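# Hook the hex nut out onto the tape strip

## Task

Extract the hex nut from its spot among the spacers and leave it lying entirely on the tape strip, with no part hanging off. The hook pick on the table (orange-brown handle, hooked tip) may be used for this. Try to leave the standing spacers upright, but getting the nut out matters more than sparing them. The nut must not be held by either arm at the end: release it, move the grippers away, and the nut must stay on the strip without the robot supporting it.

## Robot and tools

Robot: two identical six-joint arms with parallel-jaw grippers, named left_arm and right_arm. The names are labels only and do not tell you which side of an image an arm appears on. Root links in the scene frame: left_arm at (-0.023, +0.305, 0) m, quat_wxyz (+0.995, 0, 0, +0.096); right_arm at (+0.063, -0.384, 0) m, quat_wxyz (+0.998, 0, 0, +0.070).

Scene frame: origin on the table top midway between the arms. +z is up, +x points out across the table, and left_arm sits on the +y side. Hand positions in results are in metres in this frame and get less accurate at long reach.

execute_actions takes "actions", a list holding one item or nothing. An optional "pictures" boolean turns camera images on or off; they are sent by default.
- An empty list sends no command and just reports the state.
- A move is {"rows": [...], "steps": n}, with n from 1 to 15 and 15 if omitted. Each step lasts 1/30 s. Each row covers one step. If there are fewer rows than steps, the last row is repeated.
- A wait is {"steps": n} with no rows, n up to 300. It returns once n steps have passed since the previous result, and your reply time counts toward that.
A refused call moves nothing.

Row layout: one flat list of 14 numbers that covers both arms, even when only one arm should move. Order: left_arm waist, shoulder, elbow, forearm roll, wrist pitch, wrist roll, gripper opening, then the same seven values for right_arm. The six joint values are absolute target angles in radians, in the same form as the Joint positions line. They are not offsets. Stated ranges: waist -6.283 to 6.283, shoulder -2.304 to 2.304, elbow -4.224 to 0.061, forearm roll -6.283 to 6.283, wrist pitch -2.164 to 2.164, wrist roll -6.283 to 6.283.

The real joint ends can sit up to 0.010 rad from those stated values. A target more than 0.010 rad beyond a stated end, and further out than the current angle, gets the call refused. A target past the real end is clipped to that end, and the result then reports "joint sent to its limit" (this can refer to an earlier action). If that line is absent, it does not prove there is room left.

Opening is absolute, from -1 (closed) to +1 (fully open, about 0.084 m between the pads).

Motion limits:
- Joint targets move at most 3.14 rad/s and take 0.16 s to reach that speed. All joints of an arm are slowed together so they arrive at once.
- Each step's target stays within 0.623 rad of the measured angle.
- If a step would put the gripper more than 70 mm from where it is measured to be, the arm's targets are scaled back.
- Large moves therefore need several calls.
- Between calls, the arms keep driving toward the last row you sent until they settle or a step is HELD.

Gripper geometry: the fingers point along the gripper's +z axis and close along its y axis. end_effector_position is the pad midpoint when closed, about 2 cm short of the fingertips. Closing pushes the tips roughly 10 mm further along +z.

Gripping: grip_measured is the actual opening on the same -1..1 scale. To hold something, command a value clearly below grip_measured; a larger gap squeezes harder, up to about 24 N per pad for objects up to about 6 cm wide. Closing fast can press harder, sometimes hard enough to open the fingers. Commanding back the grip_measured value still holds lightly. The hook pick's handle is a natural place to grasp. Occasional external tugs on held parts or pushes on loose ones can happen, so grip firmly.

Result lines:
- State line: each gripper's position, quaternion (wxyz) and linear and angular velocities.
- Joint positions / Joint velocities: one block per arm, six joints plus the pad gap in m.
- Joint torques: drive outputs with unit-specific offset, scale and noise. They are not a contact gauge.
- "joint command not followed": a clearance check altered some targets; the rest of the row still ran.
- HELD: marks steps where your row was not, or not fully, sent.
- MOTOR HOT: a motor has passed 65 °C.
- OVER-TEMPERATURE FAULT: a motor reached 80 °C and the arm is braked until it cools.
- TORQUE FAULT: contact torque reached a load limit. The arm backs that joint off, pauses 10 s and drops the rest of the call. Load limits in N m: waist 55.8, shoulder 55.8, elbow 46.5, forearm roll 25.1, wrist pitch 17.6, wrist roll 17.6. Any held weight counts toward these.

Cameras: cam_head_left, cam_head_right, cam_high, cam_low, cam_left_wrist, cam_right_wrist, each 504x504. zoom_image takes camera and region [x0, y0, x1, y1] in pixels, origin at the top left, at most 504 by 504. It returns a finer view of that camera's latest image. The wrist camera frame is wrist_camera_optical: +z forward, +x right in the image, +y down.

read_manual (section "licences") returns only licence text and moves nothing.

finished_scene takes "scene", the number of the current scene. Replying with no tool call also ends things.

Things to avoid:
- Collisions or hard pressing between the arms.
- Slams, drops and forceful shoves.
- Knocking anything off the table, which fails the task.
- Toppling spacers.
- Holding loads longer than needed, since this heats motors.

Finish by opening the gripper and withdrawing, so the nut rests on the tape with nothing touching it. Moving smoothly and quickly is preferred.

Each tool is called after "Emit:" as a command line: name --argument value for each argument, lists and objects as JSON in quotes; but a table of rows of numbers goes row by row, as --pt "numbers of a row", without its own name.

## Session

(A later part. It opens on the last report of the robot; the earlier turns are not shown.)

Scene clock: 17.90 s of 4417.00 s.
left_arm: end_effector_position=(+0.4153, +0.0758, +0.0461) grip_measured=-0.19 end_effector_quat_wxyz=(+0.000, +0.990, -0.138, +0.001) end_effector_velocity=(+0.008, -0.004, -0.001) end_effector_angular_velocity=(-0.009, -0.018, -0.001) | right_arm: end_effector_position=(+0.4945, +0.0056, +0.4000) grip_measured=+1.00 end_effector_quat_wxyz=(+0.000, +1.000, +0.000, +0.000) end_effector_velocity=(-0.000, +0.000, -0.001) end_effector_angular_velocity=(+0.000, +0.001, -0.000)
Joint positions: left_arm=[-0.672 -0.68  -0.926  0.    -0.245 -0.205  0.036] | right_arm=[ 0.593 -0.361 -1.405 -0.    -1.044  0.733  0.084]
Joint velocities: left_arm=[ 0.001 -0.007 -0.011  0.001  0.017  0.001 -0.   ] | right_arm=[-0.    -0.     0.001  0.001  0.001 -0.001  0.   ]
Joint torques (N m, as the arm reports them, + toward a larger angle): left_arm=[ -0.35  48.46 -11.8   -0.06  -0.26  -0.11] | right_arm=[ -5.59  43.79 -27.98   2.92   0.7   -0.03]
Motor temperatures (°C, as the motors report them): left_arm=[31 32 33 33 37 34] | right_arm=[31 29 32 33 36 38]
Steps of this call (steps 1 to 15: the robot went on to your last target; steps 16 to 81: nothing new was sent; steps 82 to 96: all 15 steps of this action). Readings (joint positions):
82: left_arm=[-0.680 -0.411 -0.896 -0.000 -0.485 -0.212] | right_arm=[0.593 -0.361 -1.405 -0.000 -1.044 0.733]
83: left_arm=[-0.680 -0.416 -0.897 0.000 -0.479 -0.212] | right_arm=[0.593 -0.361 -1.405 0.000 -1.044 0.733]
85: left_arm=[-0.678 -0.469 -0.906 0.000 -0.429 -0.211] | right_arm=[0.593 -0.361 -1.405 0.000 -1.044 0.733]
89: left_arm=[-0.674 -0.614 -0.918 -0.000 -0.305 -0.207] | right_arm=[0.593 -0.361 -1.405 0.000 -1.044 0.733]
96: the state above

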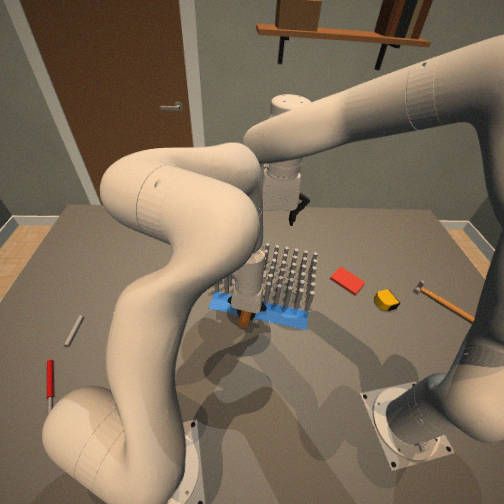

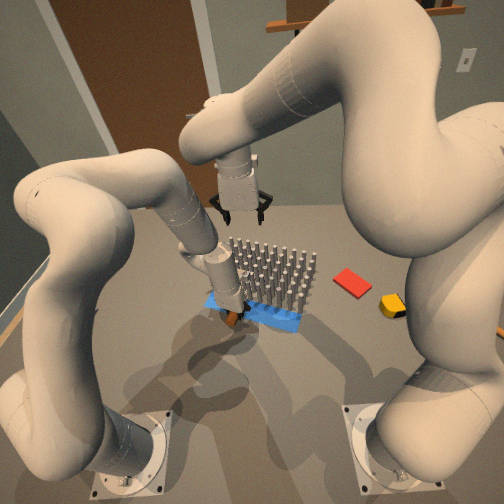

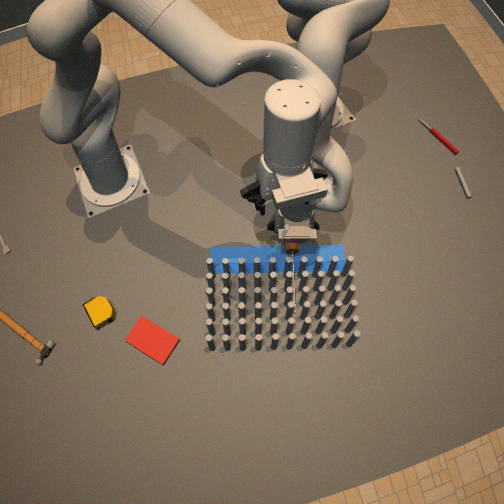

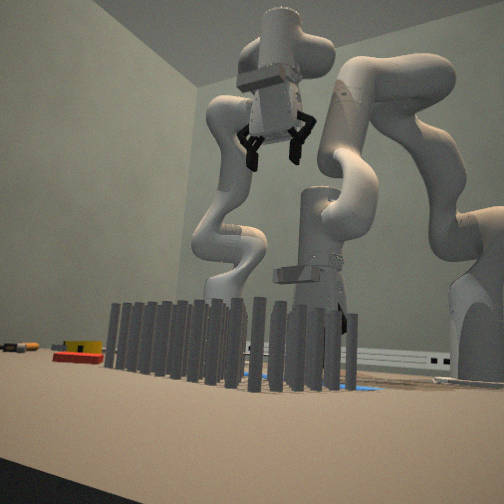

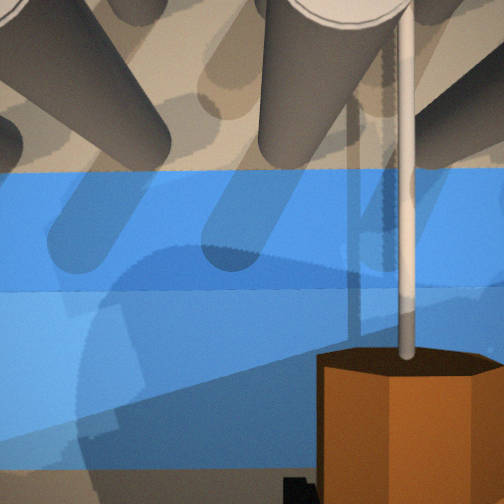

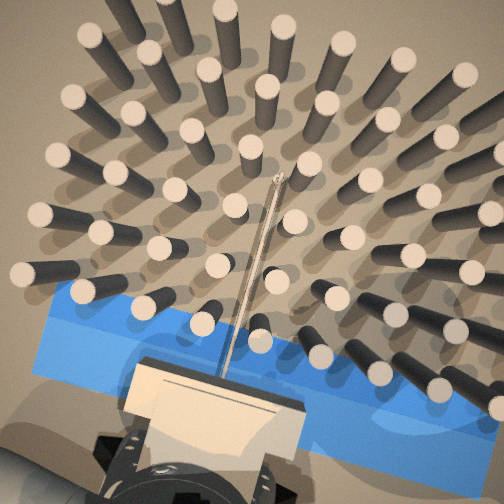

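Emit:
execute_actions --actions '[{"rows": [[-0.6723, -0.7275, -0.9360, 0.0, -0.2085, -0.2045, -1, 0.593, -0.3608, -1.4051, 0.0, -1.0443, 0.733, 1]], "steps": 12}]'

Scene clock: 19.77 s of 4417.00 s.
left_arm: end_effector_position=(+0.4150, +0.0760, +0.0252) grip_measured=-0.19 end_effector_quat_wxyz=(+0.000, +0.990, -0.138, +0.000) end_effector_velocity=(+0.001, -0.000, -0.000) end_effector_angular_velocity=(-0.000, -0.001, -0.001) | right_arm: end_effector_position=(+0.4945, +0.0056, +0.4000) grip_measured=+1.00 end_effector_quat_wxyz=(+0.000, +1.000, +0.000, +0.000) end_effector_velocity=(+0.000, +0.000, +0.000) end_effector_angular_velocity=(+0.000, +0.000, +0.001)
Joint positions: left_arm=[-0.672 -0.727 -0.936  0.    -0.209 -0.204  0.036] | right_arm=[ 0.593 -0.361 -1.405  0.    -1.044  0.733  0.084]
Joint velocities: left_arm=[ 0.001 -0.001 -0.002  0.001  0.001  0.     0.   ] | right_arm=[-0.     0.    -0.001  0.    -0.001 -0.001  0.   ]
Joint torques (N m, as the arm reports them, + toward a larger angle): left_arm=[ -2.22  49.35 -11.69   0.84  -0.09  -0.14] | right_arm=[ -5.67  44.95 -27.91   2.83   0.71   0.08]
Motor temperatures (°C, as the motors report them): left_arm=[31 32 33 33 37 34] | right_arm=[31 29 32 33 36 38]
Steps of this call (steps 1 to 15: the robot went on to your last target; steps 16 to 44: nothing new was sent; steps 45 to 56: all 12 steps of this action). Readings (joint positions):
45: left_arm=[-0.672 -0.682 -0.926 -0.000 -0.244 -0.205] | right_arm=[0.593 -0.361 -1.405 -0.000 -1.044 0.733]
46: left_arm=[-0.672 -0.687 -0.928 0.000 -0.239 -0.205] | right_arm=[0.593 -0.361 -1.405 0.000 -1.044 0.733]
48: left_arm=[-0.672 -0.713 -0.933 0.000 -0.219 -0.204] | right_arm=[0.593 -0.361 -1.405 -0.000 -1.044 0.733]
52: left_arm=[-0.672 -0.727 -0.935 -0.000 -0.209 -0.205] | right_arm=[0.593 -0.361 -1.405 -0.000 -1.044 0.733]
56: the state above

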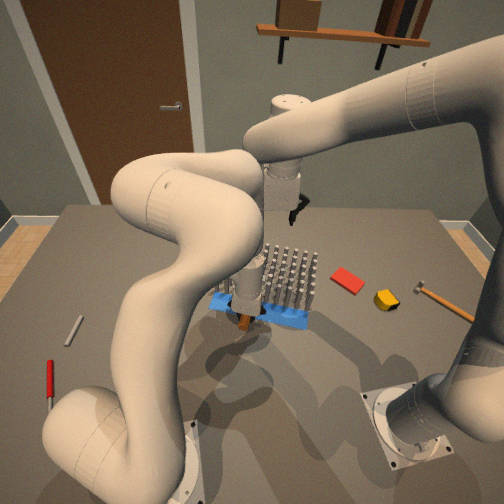

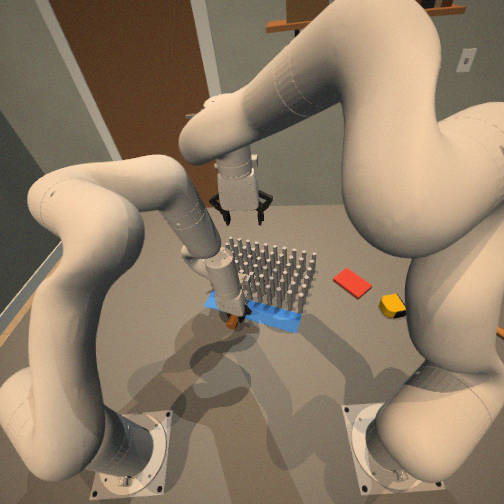

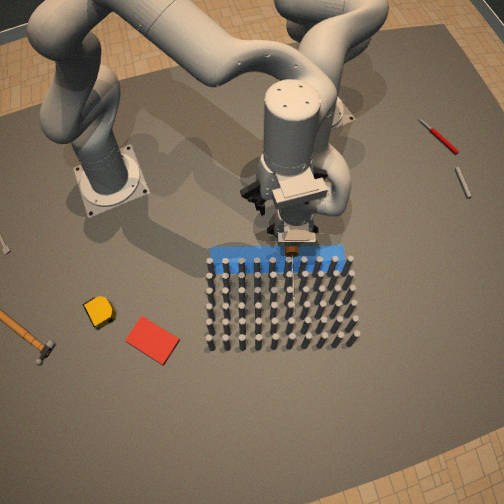

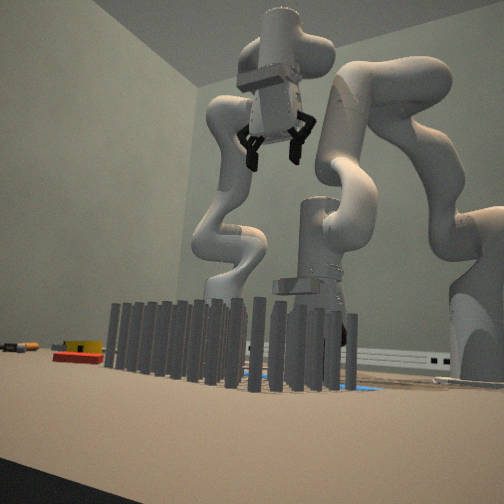

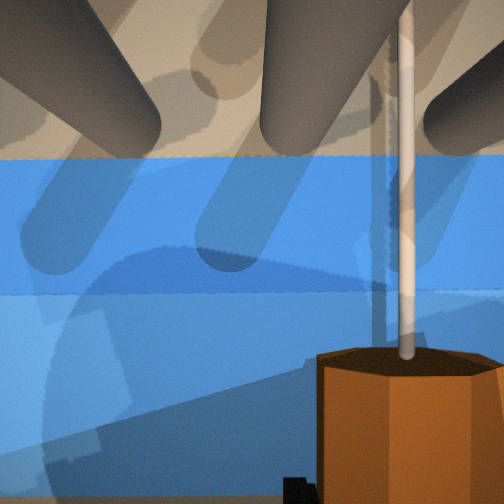

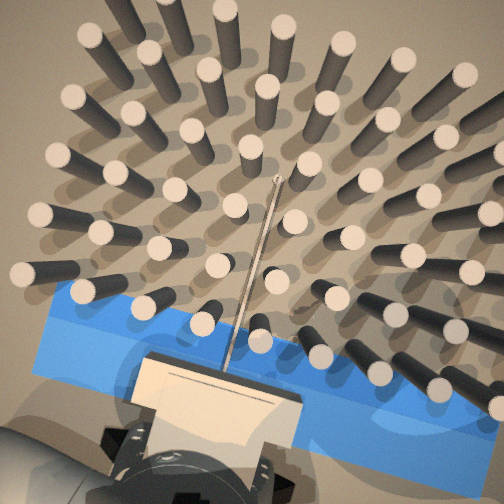

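Emit:
zoom_image --camera "cam_right_wrist" --region '[240, 140, 320, 220]'

Region (240, 140, 320, 220) of cam_right_wrist's 504x504 image, scaled by 6.300, with more detail than that image has.

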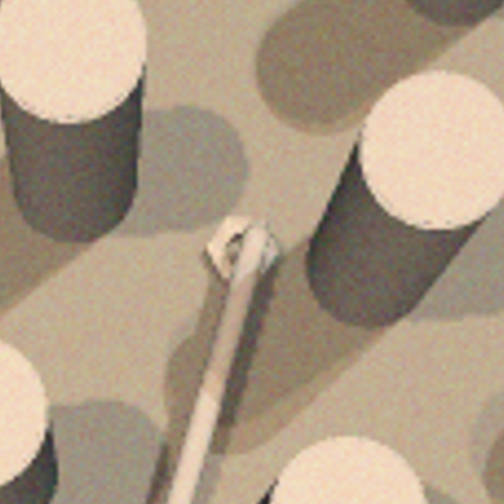

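Emit:
execute_actions --actions '[{"rows": [[-0.6744, -0.7215, -0.9232, 0.0, -0.2017, -0.2066, -1, 0.593, -0.3608, -1.4051, 0.0, -1.0443, 0.733, 1], [-0.6765, -0.7156, -0.9105, 0.0, -0.1949, -0.2087, -1, 0.593, -0.3608, -1.4051, 0.0, -1.0443, 0.733, 1], [-0.6786, -0.7096, -0.8977, 0.0, -0.1882, -0.2108, -1, 0.593, -0.3608, -1.4051, 0.0, -1.0443, 0.733, 1], [-0.6807, -0.7036, -0.8850, 0.0, -0.1814, -0.2129, -1, 0.593, -0.3608, -1.4051, 0.0, -1.0443, 0.733, 1], [-0.6828, -0.6976, -0.8722, 0.0, -0.1746, -0.2150, -1, 0.593, -0.3608, -1.4051, 0.0, -1.0443, 0.733, 1], [-0.6850, -0.6917, -0.8595, 0.0, -0.1678, -0.2172, -1, 0.593, -0.3608, -1.4051, 0.0, -1.0443, 0.733, 1], [-0.6871, -0.6857, -0.8467, 0.0, -0.1610, -0.2193, -1, 0.593, -0.3608, -1.4051, 0.0, -1.0443, 0.733, 1], [-0.6892, -0.6797, -0.8339, 0.0, -0.1542, -0.2214, -1, 0.593, -0.3608, -1.4051, 0.0, -1.0443, 0.733, 1], [-0.6913, -0.6737, -0.8212, 0.0, -0.1475, -0.2235, -1, 0.593, -0.3608, -1.4051, 0.0, -1.0443, 0.733, 1], [-0.6934, -0.6678, -0.8084, 0.0, -0.1407, -0.2256, -1, 0.593, -0.3608, -1.4051, 0.0, -1.0443, 0.733, 1], [-0.6955, -0.6618, -0.7957, 0.0, -0.1339, -0.2277, -1, 0.593, -0.3608, -1.4051, 0.0, -1.0443, 0.733, 1], [-0.6976, -0.6558, -0.7829, 0.0, -0.1271, -0.2298, -1, 0.593, -0.3608, -1.4051, 0.0, -1.0443, 0.733, 1]], "steps": 15}]'

Scene clock: 23.43 s of 4417.00 s.
left_arm: end_effector_position=(+0.3640, +0.0905, +0.0249) grip_measured=-0.19 end_effector_quat_wxyz=(-0.000, +0.990, -0.138, -0.001) end_effector_velocity=(-0.048, +0.015, +0.000) end_effector_angular_velocity=(-0.000, -0.001, -0.001) | right_arm: end_effector_position=(+0.4945, +0.0056, +0.4000) grip_measured=+1.00 end_effector_quat_wxyz=(+0.000, +1.000, +0.000, +0.000) end_effector_velocity=(-0.000, +0.000, -0.000) end_effector_angular_velocity=(+0.000, +0.000, -0.000)
Joint positions: left_arm=[-0.697 -0.659 -0.789 -0.    -0.132 -0.229  0.036] | right_arm=[ 0.593 -0.361 -1.405  0.    -1.044  0.733  0.084]
Joint velocities: left_arm=[-0.023  0.065  0.139  0.002  0.075 -0.023  0.   ] | right_arm=[ 0.     0.     0.001  0.001  0.001 -0.     0.   ]
Joint torques (N m, as the arm reports them, + toward a larger angle): left_arm=[  2.28  41.14 -13.5    0.57  -0.18   0.25] | right_arm=[ -6.56  44.69 -27.87   3.24   0.88  -0.04]
Motor temperatures (°C, as the motors report them): left_arm=[31 32 33 33 37 34] | right_arm=[31 29 32 33 36 38]
Steps of this call (steps 1 to 15: the robot went on to your last target; steps 16 to 90: nothing new was sent; then 0.17 s passed at rest; steps 91 to 105: all 15 steps of this action). Readings (joint positions):
91: left_arm=[-0.672 -0.727 -0.936 0.000 -0.208 -0.205] | right_arm=[0.593 -0.361 -1.405 -0.000 -1.044 0.733]
92: left_arm=[-0.673 -0.726 -0.933 0.000 -0.206 -0.205] | right_arm=[0.593 -0.361 -1.405 -0.000 -1.044 0.733]
94: left_arm=[-0.675 -0.719 -0.917 0.000 -0.198 -0.208] | right_arm=[0.593 -0.361 -1.405 -0.000 -1.044 0.733]
98: left_arm=[-0.683 -0.697 -0.870 -0.000 -0.173 -0.215] | right_arm=[0.593 -0.361 -1.405 -0.000 -1.044 0.733]
105: the state above

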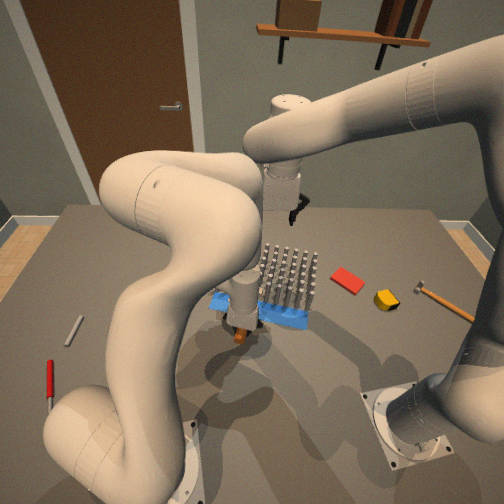

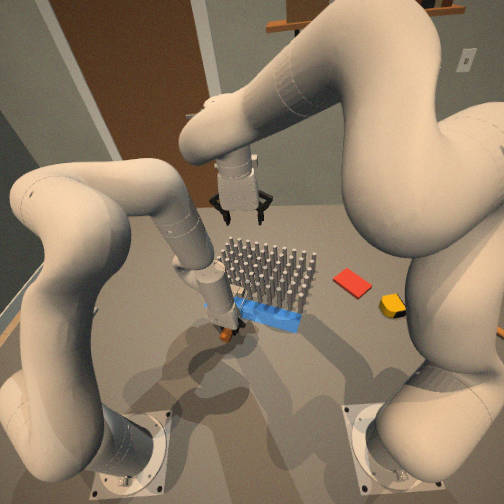

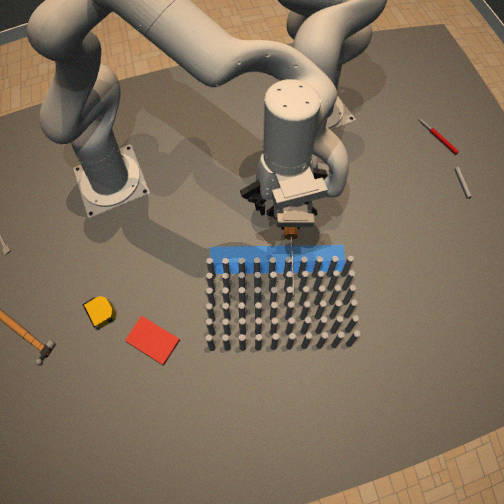

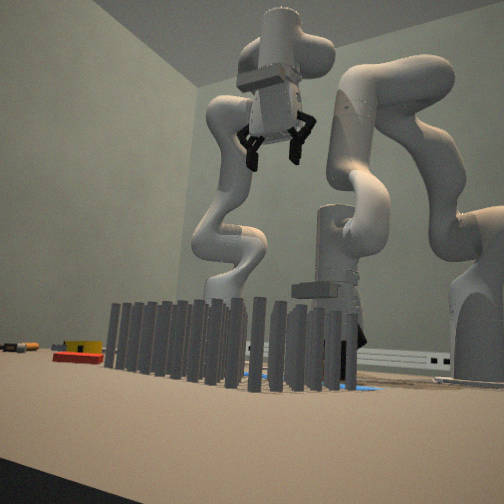

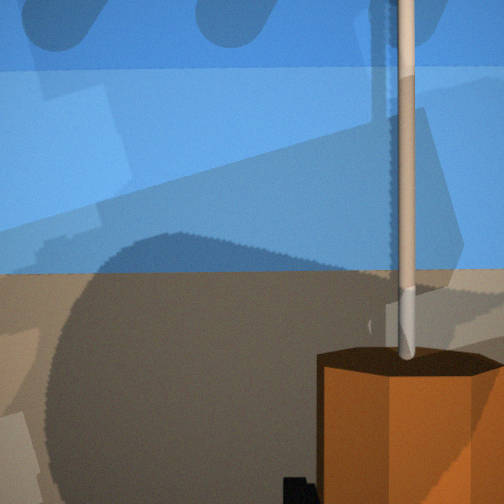

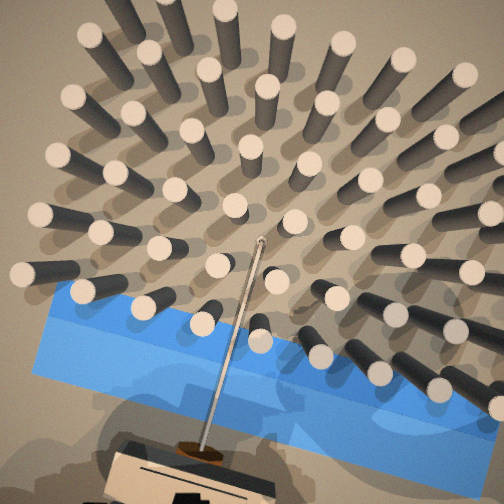

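Emit:
execute_actions --actions '[{"rows": [[-0.7003, -0.6504, -0.7708, 0.0, -0.1205, -0.2325, -1, 0.593, -0.3608, -1.4051, 0.0, -1.0443, 0.733, 1], [-0.7030, -0.6449, -0.7588, 0.0, -0.1138, -0.2352, -1, 0.593, -0.3608, -1.4051, 0.0, -1.0443, 0.733, 1], [-0.7057, -0.6395, -0.7467, 0.0, -0.1072, -0.2379, -1, 0.593, -0.3608, -1.4051, 0.0, -1.0443, 0.733, 1], [-0.7084, -0.6341, -0.7346, 0.0, -0.1006, -0.2406, -1, 0.593, -0.3608, -1.4051, 0.0, -1.0443, 0.733, 1], [-0.7111, -0.6286, -0.7226, 0.0, -0.0939, -0.2433, -1, 0.593, -0.3608, -1.4051, 0.0, -1.0443, 0.733, 1], [-0.7138, -0.6232, -0.7105, 0.0, -0.0873, -0.2460, -1, 0.593, -0.3608, -1.4051, 0.0, -1.0443, 0.733, 1], [-0.7165, -0.6178, -0.6984, 0.0, -0.0807, -0.2487, -1, 0.593, -0.3608, -1.4051, 0.0, -1.0443, 0.733, 1], [-0.7192, -0.6123, -0.6864, 0.0, -0.0740, -0.2514, -1, 0.593, -0.3608, -1.4051, 0.0, -1.0443, 0.733, 1], [-0.7219, -0.6069, -0.6743, 0.0, -0.0674, -0.2541, -1, 0.593, -0.3608, -1.4051, 0.0, -1.0443, 0.733, 1], [-0.7246, -0.6015, -0.6622, 0.0, -0.0608, -0.2568, -1, 0.593, -0.3608, -1.4051, 0.0, -1.0443, 0.733, 1], [-0.7273, -0.5960, -0.6502, 0.0, -0.0541, -0.2595, -1, 0.593, -0.3608, -1.4051, 0.0, -1.0443, 0.733, 1], [-0.7300, -0.5906, -0.6381, 0.0, -0.0475, -0.2622, -1, 0.593, -0.3608, -1.4051, 0.0, -1.0443, 0.733, 1]], "steps": 15}]' --pictures false

Scene clock: 25.47 s of 4417.00 s.
left_arm: end_effector_position=(+0.3110, +0.1055, +0.0249) grip_measured=-0.19 end_effector_quat_wxyz=(-0.000, +0.990, -0.138, -0.001) end_effector_velocity=(-0.048, +0.016, -0.001) end_effector_angular_velocity=(+0.002, +0.004, +0.004) | right_arm: end_effector_position=(+0.4945, +0.0056, +0.4000) grip_measured=+1.00 end_effector_quat_wxyz=(+0.000, +1.000, +0.000, +0.000) end_effector_velocity=(-0.000, +0.000, +0.000) end_effector_angular_velocity=(+0.000, +0.000, -0.001)
Joint positions: left_arm=[-0.729 -0.594 -0.644 -0.    -0.052 -0.261  0.036] | right_arm=[ 0.593 -0.361 -1.405  0.    -1.044  0.733  0.084]
Joint velocities: left_arm=[-0.028  0.055  0.13  -0.001  0.071 -0.031  0.   ] | right_arm=[ 0.  0. -0.  0. -0.  0. -0.]
Joint torques (N m, as the arm reports them, + toward a larger angle): left_arm=[ -0.71  39.28 -14.02   1.09   0.02   0.08] | right_arm=[ -6.94  45.06 -27.87   2.85   0.66  -0.04]
Motor temperatures (°C, as the motors report them): left_arm=[31 32 33 33 37 34] | right_arm=[31 29 32 33 36 38]
Steps of this call (steps 1 to 15: the robot went on to your last target; steps 16 to 46: nothing new was sent; steps 47 to 61: all 15 steps of this action). Readings (joint positions):
47: left_arm=[-0.698 -0.656 -0.783 0.000 -0.127 -0.230] | right_arm=[0.593 -0.361 -1.405 0.000 -1.044 0.733]
48: left_arm=[-0.698 -0.654 -0.780 0.000 -0.125 -0.231] | right_arm=[0.593 -0.361 -1.405 0.000 -1.044 0.733]
50: left_arm=[-0.702 -0.648 -0.765 0.000 -0.117 -0.234] | right_arm=[0.593 -0.361 -1.405 -0.000 -1.044 0.733]
54: left_arm=[-0.712 -0.628 -0.720 -0.000 -0.093 -0.244] | right_arm=[0.593 -0.361 -1.405 -0.000 -1.044 0.733]
61: the state above

Emit:
execute_actions --actions '[{"rows": [[-0.7335, -0.5857, -0.6267, 0.0, -0.0409, -0.2657, -1, 0.593, -0.3608, -1.4051, 0.0, -1.0443, 0.733, 1], [-0.7371, -0.5809, -0.6152, 0.0, -0.0343, -0.2693, -1, 0.593, -0.3608, -1.4051, 0.0, -1.0443, 0.733, 1], [-0.7406, -0.5760, -0.6038, 0.0, -0.0278, -0.2728, -1, 0.593, -0.3608, -1.4051, 0.0, -1.0443, 0.733, 1], [-0.7442, -0.5712, -0.5923, 0.0, -0.0212, -0.2764, -1, 0.593, -0.3608, -1.4051, 0.0, -1.0443, 0.733, 1], [-0.7477, -0.5663, -0.5809, 0.0, -0.0146, -0.2799, -1, 0.593, -0.3608, -1.4051, 0.0, -1.0443, 0.733, 1], [-0.7513, -0.5615, -0.5695, 0.0, -0.0080, -0.2835, -1, 0.593, -0.3608, -1.4051, 0.0, -1.0443, 0.733, 1], [-0.7548, -0.5566, -0.5580, 0.0, -0.0014, -0.2870, -1, 0.593, -0.3608, -1.4051, 0.0, -1.0443, 0.733, 1], [-0.7583, -0.5517, -0.5466, 0.0, 0.0052, -0.2905, -1, 0.593, -0.3608, -1.4051, 0.0, -1.0443, 0.733, 1], [-0.7619, -0.5469, -0.5351, 0.0, 0.0117, -0.2941, -1, 0.593, -0.3608, -1.4051, 0.0, -1.0443, 0.733, 1], [-0.7654, -0.5420, -0.5237, 0.0, 0.0183, -0.2976, -1, 0.593, -0.3608, -1.4051, 0.0, -1.0443, 0.733, 1], [-0.7690, -0.5372, -0.5122, 0.0, 0.0249, -0.3012, -1, 0.593, -0.3608, -1.4051, 0.0, -1.0443, 0.733, 1], [-0.7725, -0.5323, -0.5008, 0.0, 0.0315, -0.3047, -1, 0.593, -0.3608, -1.4051, 0.0, -1.0443, 0.733, 1]], "steps": 15}]'

Scene clock: 27.37 s of 4417.00 s.
left_arm: end_effector_position=(+0.2580, +0.1206, +0.0249) grip_measured=-0.19 end_effector_quat_wxyz=(-0.000, +0.990, -0.138, -0.001) end_effector_velocity=(-0.047, +0.016, +0.000) end_effector_angular_velocity=(+0.001, +0.002, +0.000) | right_arm: end_effector_position=(+0.4945, +0.0056, +0.4000) grip_measured=+1.00 end_effector_quat_wxyz=(+0.000, +1.000, +0.000, +0.000) end_effector_velocity=(-0.000, -0.000, -0.001) end_effector_angular_velocity=(-0.001, +0.001, -0.000)
Joint positions: left_arm=[-0.771 -0.535 -0.506 -0.     0.027 -0.303  0.036] | right_arm=[ 0.593 -0.361 -1.405  0.    -1.044  0.733  0.084]
Joint velocities: left_arm=[-0.037  0.05   0.122  0.001  0.07  -0.038  0.   ] | right_arm=[ 0.     0.     0.002  0.     0.    -0.     0.   ]
Joint torques (N m, as the arm reports them, + toward a larger angle): left_arm=[  1.94  34.72 -12.14  -0.21  -0.04  -0.03] | right_arm=[ -4.62  44.83 -27.73   2.91   0.58  -0.08]
Motor temperatures (°C, as the motors report them): left_arm=[31 32 33 33 37 34] | right_arm=[31 29 32 33 36 38]
Steps of this call (steps 1 to 15: the robot went on to your last target; steps 16 to 42: nothing new was sent; steps 43 to 57: all 15 steps of this action). Readings (joint positions):
43: left_arm=[-0.730 -0.591 -0.638 0.000 -0.047 -0.262] | right_arm=[0.593 -0.361 -1.405 0.000 -1.044 0.733]
44: left_arm=[-0.731 -0.589 -0.635 0.000 -0.045 -0.263] | right_arm=[0.593 -0.361 -1.405 -0.000 -1.044 0.733]
46: left_arm=[-0.735 -0.583 -0.621 0.000 -0.037 -0.268] | right_arm=[0.593 -0.361 -1.405 0.000 -1.044 0.733]
50: left_arm=[-0.749 -0.565 -0.578 -0.000 -0.013 -0.281] | right_arm=[0.593 -0.361 -1.405 -0.000 -1.044 0.733]
57: the state above

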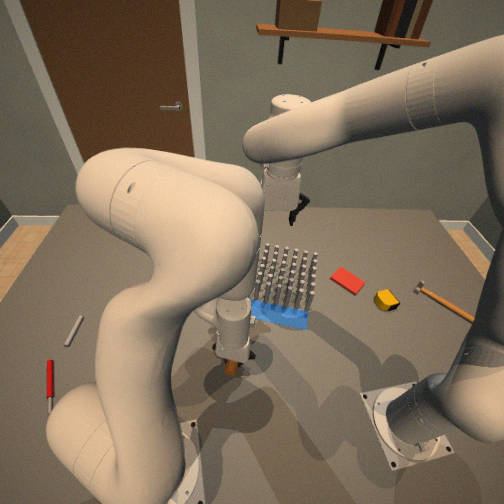

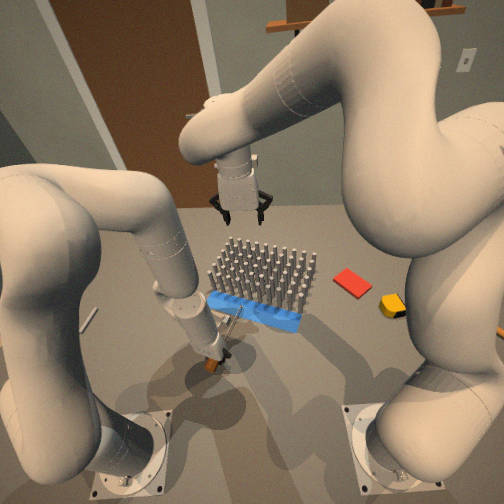

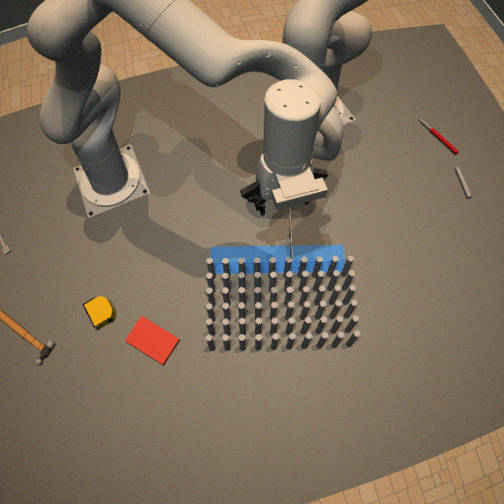

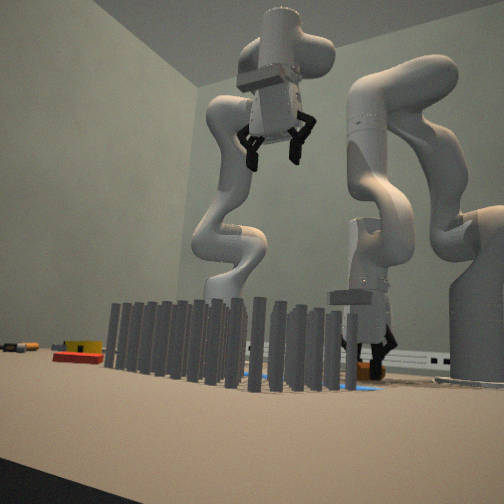

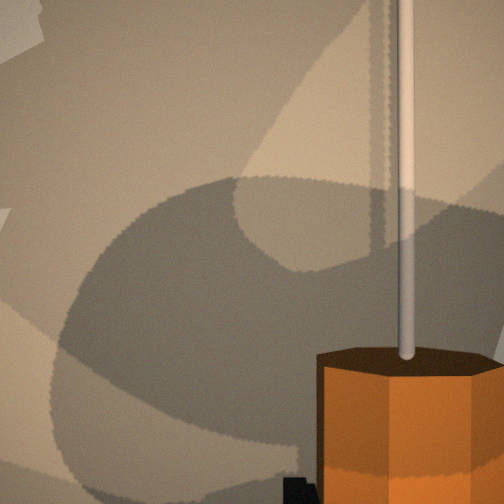

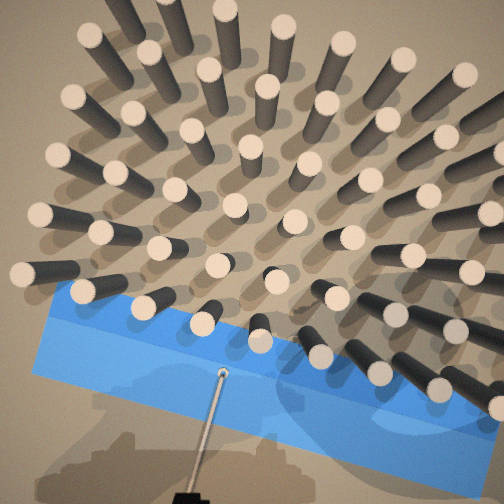

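Emit:
execute_actions --actions '[{"rows": [[-0.7725, -0.3859, -0.4758, 0.0, -0.0899, -0.3047, -1, 0.593, -0.3608, -1.4051, 0.0, -1.0443, 0.733, 1]], "steps": 12}]'

Scene clock: 28.53 s of 4417.00 s.
left_arm: end_effector_position=(+0.2560, +0.1212, +0.0697) grip_measured=-0.19 end_effector_quat_wxyz=(-0.000, +0.990, -0.138, -0.000) end_effector_velocity=(-0.002, +0.002, +0.000) end_effector_angular_velocity=(+0.005, +0.007, +0.001) | right_arm: end_effector_position=(+0.4945, +0.0056, +0.4000) grip_measured=+1.00 end_effector_quat_wxyz=(+0.000, +1.000, +0.000, +0.000) end_effector_velocity=(+0.000, +0.000, -0.000) end_effector_angular_velocity=(+0.000, -0.000, -0.001)
Joint positions: left_arm=[-0.773 -0.387 -0.476 -0.    -0.089 -0.305  0.036] | right_arm=[ 0.593 -0.361 -1.405 -0.    -1.044  0.733  0.084]
Joint velocities: left_arm=[ 0.001  0.002  0.002 -0.001 -0.008  0.001 -0.   ] | right_arm=[-0.    -0.     0.     0.     0.     0.001 -0.   ]
Joint torques (N m, as the arm reports them, + toward a larger angle): left_arm=[-2.77 33.69 -8.22  0.03 -0.05 -0.05] | right_arm=[ -6.45  44.19 -27.56   3.19   0.67  -0.12]
Motor temperatures (°C, as the motors report them): left_arm=[31 32 33 33 37 34] | right_arm=[31 29 32 33 36 38]
Steps of this call (steps 1 to 15: the robot went on to your last target; steps 16 to 23: nothing new was sent; steps 24 to 35: all 12 steps of this action). Readings (joint positions):
24: left_arm=[-0.772 -0.532 -0.501 0.000 0.031 -0.305] | right_arm=[0.593 -0.361 -1.405 0.000 -1.044 0.733]
25: left_arm=[-0.773 -0.527 -0.499 0.000 0.026 -0.305] | right_arm=[0.593 -0.361 -1.405 0.000 -1.044 0.733]
27: left_arm=[-0.773 -0.474 -0.489 -0.000 -0.020 -0.305] | right_arm=[0.593 -0.361 -1.405 -0.000 -1.044 0.733]
31: left_arm=[-0.772 -0.390 -0.478 0.000 -0.084 -0.305] | right_arm=[0.593 -0.361 -1.405 0.000 -1.044 0.733]
35: the state above

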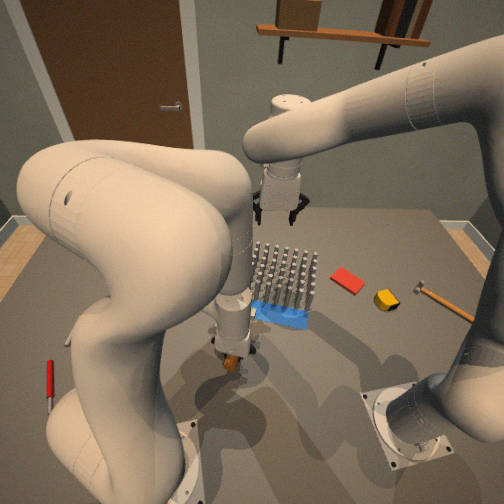

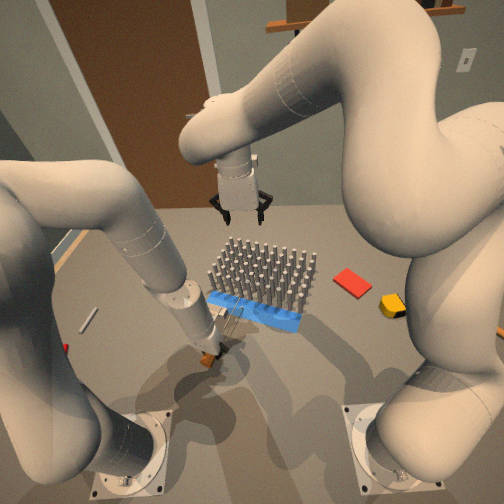

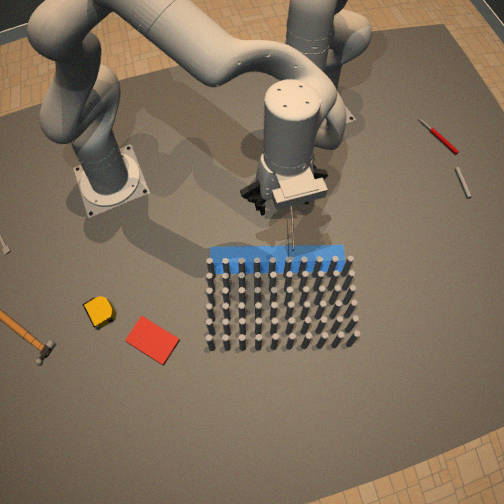

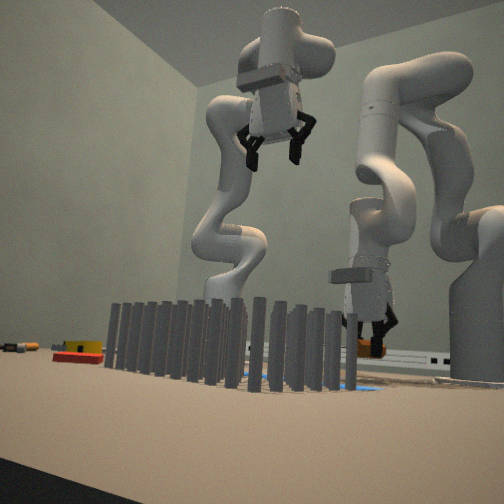

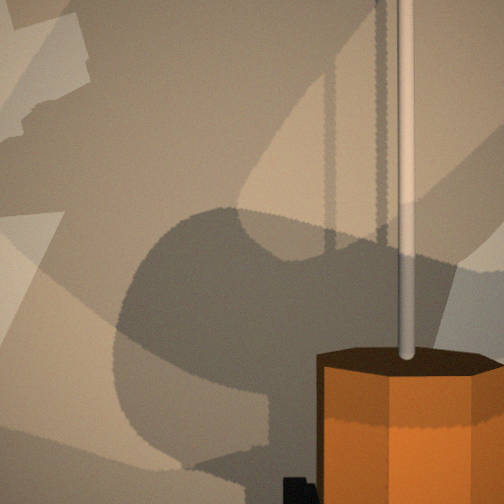

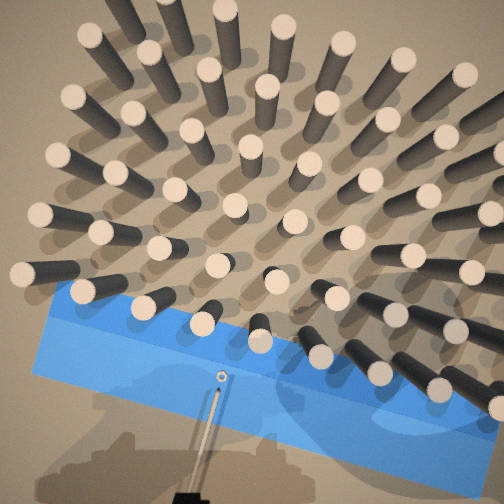

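Emit:
execute_actions --actions '[{"rows": [[-1.2979, -0.3631, -0.4354, 0.0, -0.0723, -0.3047, -1, -0.326, 0.449, -0.442, 0.037, -0.986, 0.733, 1]], "steps": 15}]' --pictures false

Emit:
execute_actions --actions '[{"rows": [[-1.2979, -0.5131, -0.4606, 0.0, 0.0525, -0.3047, -1, -0.326, 0.449, -0.442, 0.037, -0.986, 0.733, 1]], "steps": 12}]' --pictures false

Emit:
execute_actions --actions '[{"rows": [[-1.2979, -0.5131, -0.4606, 0.0, 0.0525, -0.3047, 1, -0.326, 0.449, -0.442, 0.037, -0.986, 0.733, 1]], "steps": 10}]' --pictures false

Emit:
execute_actions --actions '[{"rows": [[-1.2979, -0.05, -0.45, 0.0, -0.40, -0.3047, 1, -0.326, 0.449, -0.442, 0.037, -0.986, 0.733, 1]], "steps": 15}]'

Scene clock: 30.17 s of 4417.00 s.
left_arm: end_effector_position=(+0.1230, +0.0212, +0.0700) grip_measured=-0.19 end_effector_quat_wxyz=(-0.000, +0.923, -0.384, -0.000) end_effector_velocity=(-0.078, -0.029, -0.000) end_effector_angular_velocity=(+0.003, +0.001, -0.260) | right_arm: end_effector_position=(+0.4829, -0.2111, +0.4203) grip_measured=+1.00 end_effector_quat_wxyz=(-0.010, +0.984, -0.179, +0.003) end_effector_velocity=(-0.147, -0.473, -0.064) end_effector_angular_velocity=(-0.017, +0.110, -0.875)
Joint positions: left_arm=[-1.285 -0.364 -0.436  0.    -0.073 -0.305  0.036] | right_arm=[ 0.241 -0.019 -1.053  0.017 -1.018  0.733  0.084]
Joint velocities: left_arm=[-0.258  0.013  0.024  0.002  0.009  0.    -0.   ] | right_arm=[-0.859  0.707  0.863  0.03   0.047 -0.001 -0.   ]
Joint torques (N m, as the arm reports them, + toward a larger angle): left_arm=[16.61 26.58 -8.05  1.2  -0.28 -0.04] | right_arm=[ -1.1   21.09 -25.16   3.06   0.56  -0.02]
Motor temperatures (°C, as the motors report them): left_arm=[31 32 33 33 37 34] | right_arm=[31 29 32 33 36 38]
Steps of this call (steps 1 to 15: the robot went on to your last target; steps 16 to 34: nothing new was sent; steps 35 to 49: all 15 steps of this action). Readings (joint positions):
35: left_arm=[-0.773 -0.386 -0.476 -0.000 -0.090 -0.305] | right_arm=[0.593 -0.361 -1.405 0.000 -1.044 0.733]
36: left_arm=[-0.778 -0.386 -0.475 -0.000 -0.090 -0.305] | right_arm=[0.588 -0.356 -1.399 0.001 -1.043 0.733]
38: left_arm=[-0.834 -0.383 -0.471 -0.000 -0.088 -0.305] | right_arm=[0.542 -0.310 -1.349 0.003 -1.038 0.733]
42: left_arm=[-1.027 -0.375 -0.457 0.000 -0.081 -0.305] | right_arm=[0.434 -0.202 -1.245 0.009 -1.030 0.733]
49: the state above

Scene clock: 30.57 s of 4417.00 s.
left_arm: end_effector_position=(+0.1196, +0.0195, +0.0263) grip_measured=-0.19 end_effector_quat_wxyz=(+0.000, +0.921, -0.390, +0.000) end_effector_velocity=(+0.001, -0.004, -0.001) end_effector_angular_velocity=(-0.008, -0.004, -0.003) | right_arm: end_effector_position=(+0.3784, -0.3681, +0.3678) grip_measured=+1.00 end_effector_quat_wxyz=(-0.001, +0.936, -0.352, -0.029) end_effector_velocity=(-0.346, -0.296, -0.177) end_effector_angular_velocity=(+0.020, +0.180, -0.944)
Joint positions: left_arm=[-1.297 -0.512 -0.461 -0.     0.052 -0.305  0.036] | right_arm=[-0.111  0.271 -0.674  0.029 -0.998  0.733  0.084]
Joint velocities: left_arm=[-0.003 -0.004 -0.004  0.     0.009 -0.    -0.   ] | right_arm=[-0.923  0.764  0.996  0.033  0.052  0.     0.   ]
Joint torques (N m, as the arm reports them, + toward a larger angle): left_arm=[-1.59 36.52 -5.78  0.66 -0.05  0.02] | right_arm=[ -6.42  14.72 -25.99   3.86   0.58  -0.17]
Motor temperatures (°C, as the motors report them): left_arm=[31 32 33 33 37 34] | right_arm=[31 29 32 33 36 38]
Steps of this call (steps 1 to 12: all 12 steps of this action). Readings (joint positions):
1: left_arm=[-1.291 -0.364 -0.436 -0.000 -0.073 -0.305] | right_arm=[0.213 0.004 -1.023 0.018 -1.016 0.733]
2: left_arm=[-1.294 -0.369 -0.438 -0.000 -0.067 -0.305] | right_arm=[0.184 0.027 -0.993 0.019 -1.015 0.733]
4: left_arm=[-1.295 -0.422 -0.449 -0.000 -0.021 -0.305] | right_arm=[0.128 0.074 -0.932 0.021 -1.011 0.733]
8: left_arm=[-1.297 -0.508 -0.458 -0.000 0.046 -0.305] | right_arm=[0.011 0.171 -0.805 0.025 -1.005 0.733]
12: the state above

Scene clock: 30.90 s of 4417.00 s.
left_arm: end_effector_position=(+0.1195, +0.0195, +0.0261) grip_measured=+1.00 end_effector_quat_wxyz=(+0.000, +0.921, -0.390, +0.000) end_effector_velocity=(-0.000, -0.000, -0.000) end_effector_angular_velocity=(+0.000, +0.000, -0.001) | right_arm: end_effector_position=(+0.2945, -0.4187, +0.3216) grip_measured=+1.00 end_effector_quat_wxyz=(-0.001, +0.891, -0.451, -0.050) end_effector_velocity=(-0.012, -0.006, -0.009) end_effector_angular_velocity=(+0.002, +0.001, -0.040)
Joint positions: left_arm=[-1.298 -0.513 -0.461 -0.     0.052 -0.305  0.084] | right_arm=[-0.323  0.447 -0.445  0.037 -0.986  0.733  0.084]
Joint velocities: left_arm=[-0.001 -0.002 -0.001  0.     0.    -0.001  0.001] | right_arm=[-0.037  0.024  0.035  0.003  0.01   0.001  0.   ]
Joint torques (N m, as the arm reports them, + toward a larger angle): left_arm=[-1.51 33.93 -5.12  0.6  -0.37  0.01] | right_arm=[ -5.54  -1.22 -27.03   2.73   0.5   -0.07]
Motor temperatures (°C, as the motors report them): left_arm=[31 32 33 33 37 34] | right_arm=[31 29 32 33 36 38]
Steps of this call (steps 1 to 10: all 10 steps of this action). Readings (joint positions):
1: left_arm=[-1.297 -0.512 -0.461 -0.000 0.052 -0.305] | right_arm=[-0.142 0.296 -0.641 0.030 -0.996 0.733]
2: left_arm=[-1.298 -0.512 -0.461 -0.000 0.052 -0.305] | right_arm=[-0.173 0.322 -0.607 0.032 -0.995 0.733]
4: left_arm=[-1.298 -0.512 -0.461 -0.000 0.052 -0.305] | right_arm=[-0.236 0.375 -0.539 0.034 -0.991 0.733]
8: left_arm=[-1.298 -0.513 -0.461 -0.000 0.052 -0.305] | right_arm=[-0.317 0.442 -0.451 0.037 -0.987 0.733]
10: the state above

Scene clock: 31.40 s of 4417.00 s.
left_arm: end_effector_position=(+0.1218, +0.0147, +0.1735) grip_measured=+1.00 end_effector_quat_wxyz=(+0.000, +0.921, -0.390, +0.000) end_effector_velocity=(-0.011, +0.022, +0.018) end_effector_angular_velocity=(+0.052, +0.026, +0.000) | right_arm: end_effector_position=(+0.2934, -0.4192, +0.3209) grip_measured=+1.00 end_effector_quat_wxyz=(-0.002, +0.890, -0.452, -0.050) end_effector_velocity=(-0.000, -0.000, -0.000) end_effector_angular_velocity=(-0.000, +0.000, +0.000)
Joint positions: left_arm=[-1.298 -0.055 -0.45  -0.    -0.394 -0.305  0.084] | right_arm=[-0.326  0.449 -0.442  0.037 -0.986  0.733  0.084]
Joint velocities: left_arm=[ 0.     0.074  0.021  0.001 -0.111 -0.001 -0.   ] | right_arm=[-0.001  0.001  0.001 -0.001  0.    -0.     0.   ]
Joint torques (N m, as the arm reports them, + toward a larger angle): left_arm=[  2.28  13.54 -14.59   1.3   -0.03   0.07] | right_arm=[ -6.22   2.19 -27.11   3.14   0.58  -0.06]
Motor temperatures (°C, as the motors report them): left_arm=[31 32 33 33 37 34] | right_arm=[31 29 32 33 36 38]
Steps of this call (steps 1 to 15: all 15 steps of this action). Readings (joint positions):
1: left_arm=[-1.298 -0.513 -0.461 -0.000 0.052 -0.305] | right_arm=[-0.324 0.447 -0.444 0.037 -0.986 0.733]
2: left_arm=[-1.298 -0.507 -0.460 -0.000 0.046 -0.305] | right_arm=[-0.324 0.447 -0.444 0.037 -0.986 0.733]
4: left_arm=[-1.298 -0.452 -0.457 -0.000 -0.012 -0.305] | right_arm=[-0.325 0.448 -0.443 0.037 -0.986 0.733]
8: left_arm=[-1.298 -0.256 -0.456 0.000 -0.199 -0.305] | right_arm=[-0.325 0.448 -0.443 0.037 -0.986 0.733]
15: the state above

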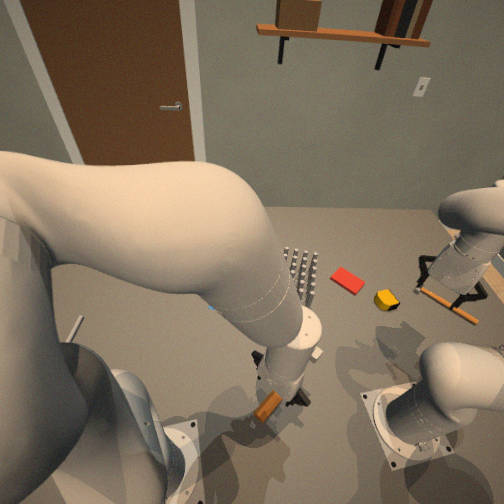

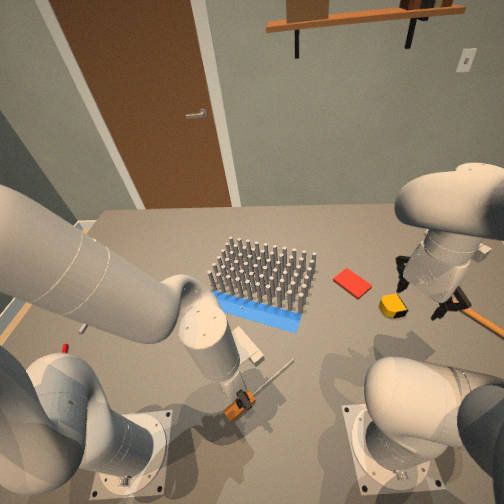

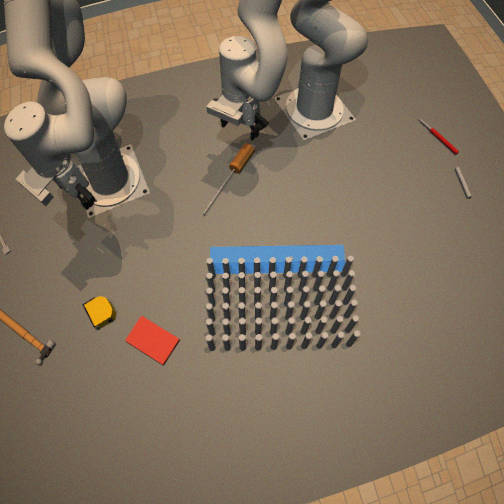

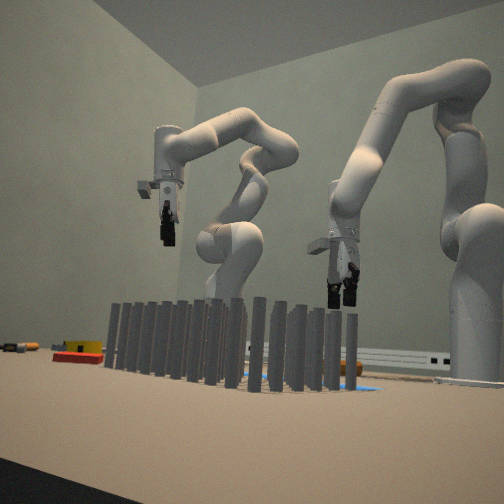

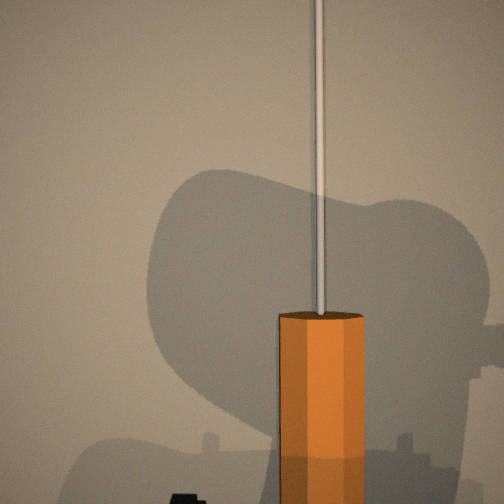

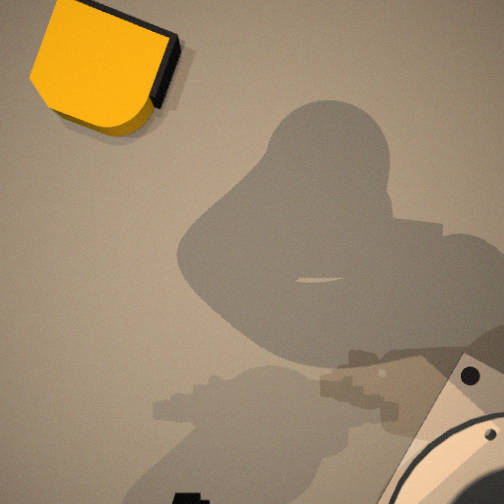

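The nut is on the tape, the spacers are all standing, the pick is released and both arms are clear.

Emit:
finished_scene --scene 2

The scene is finished: the task was done.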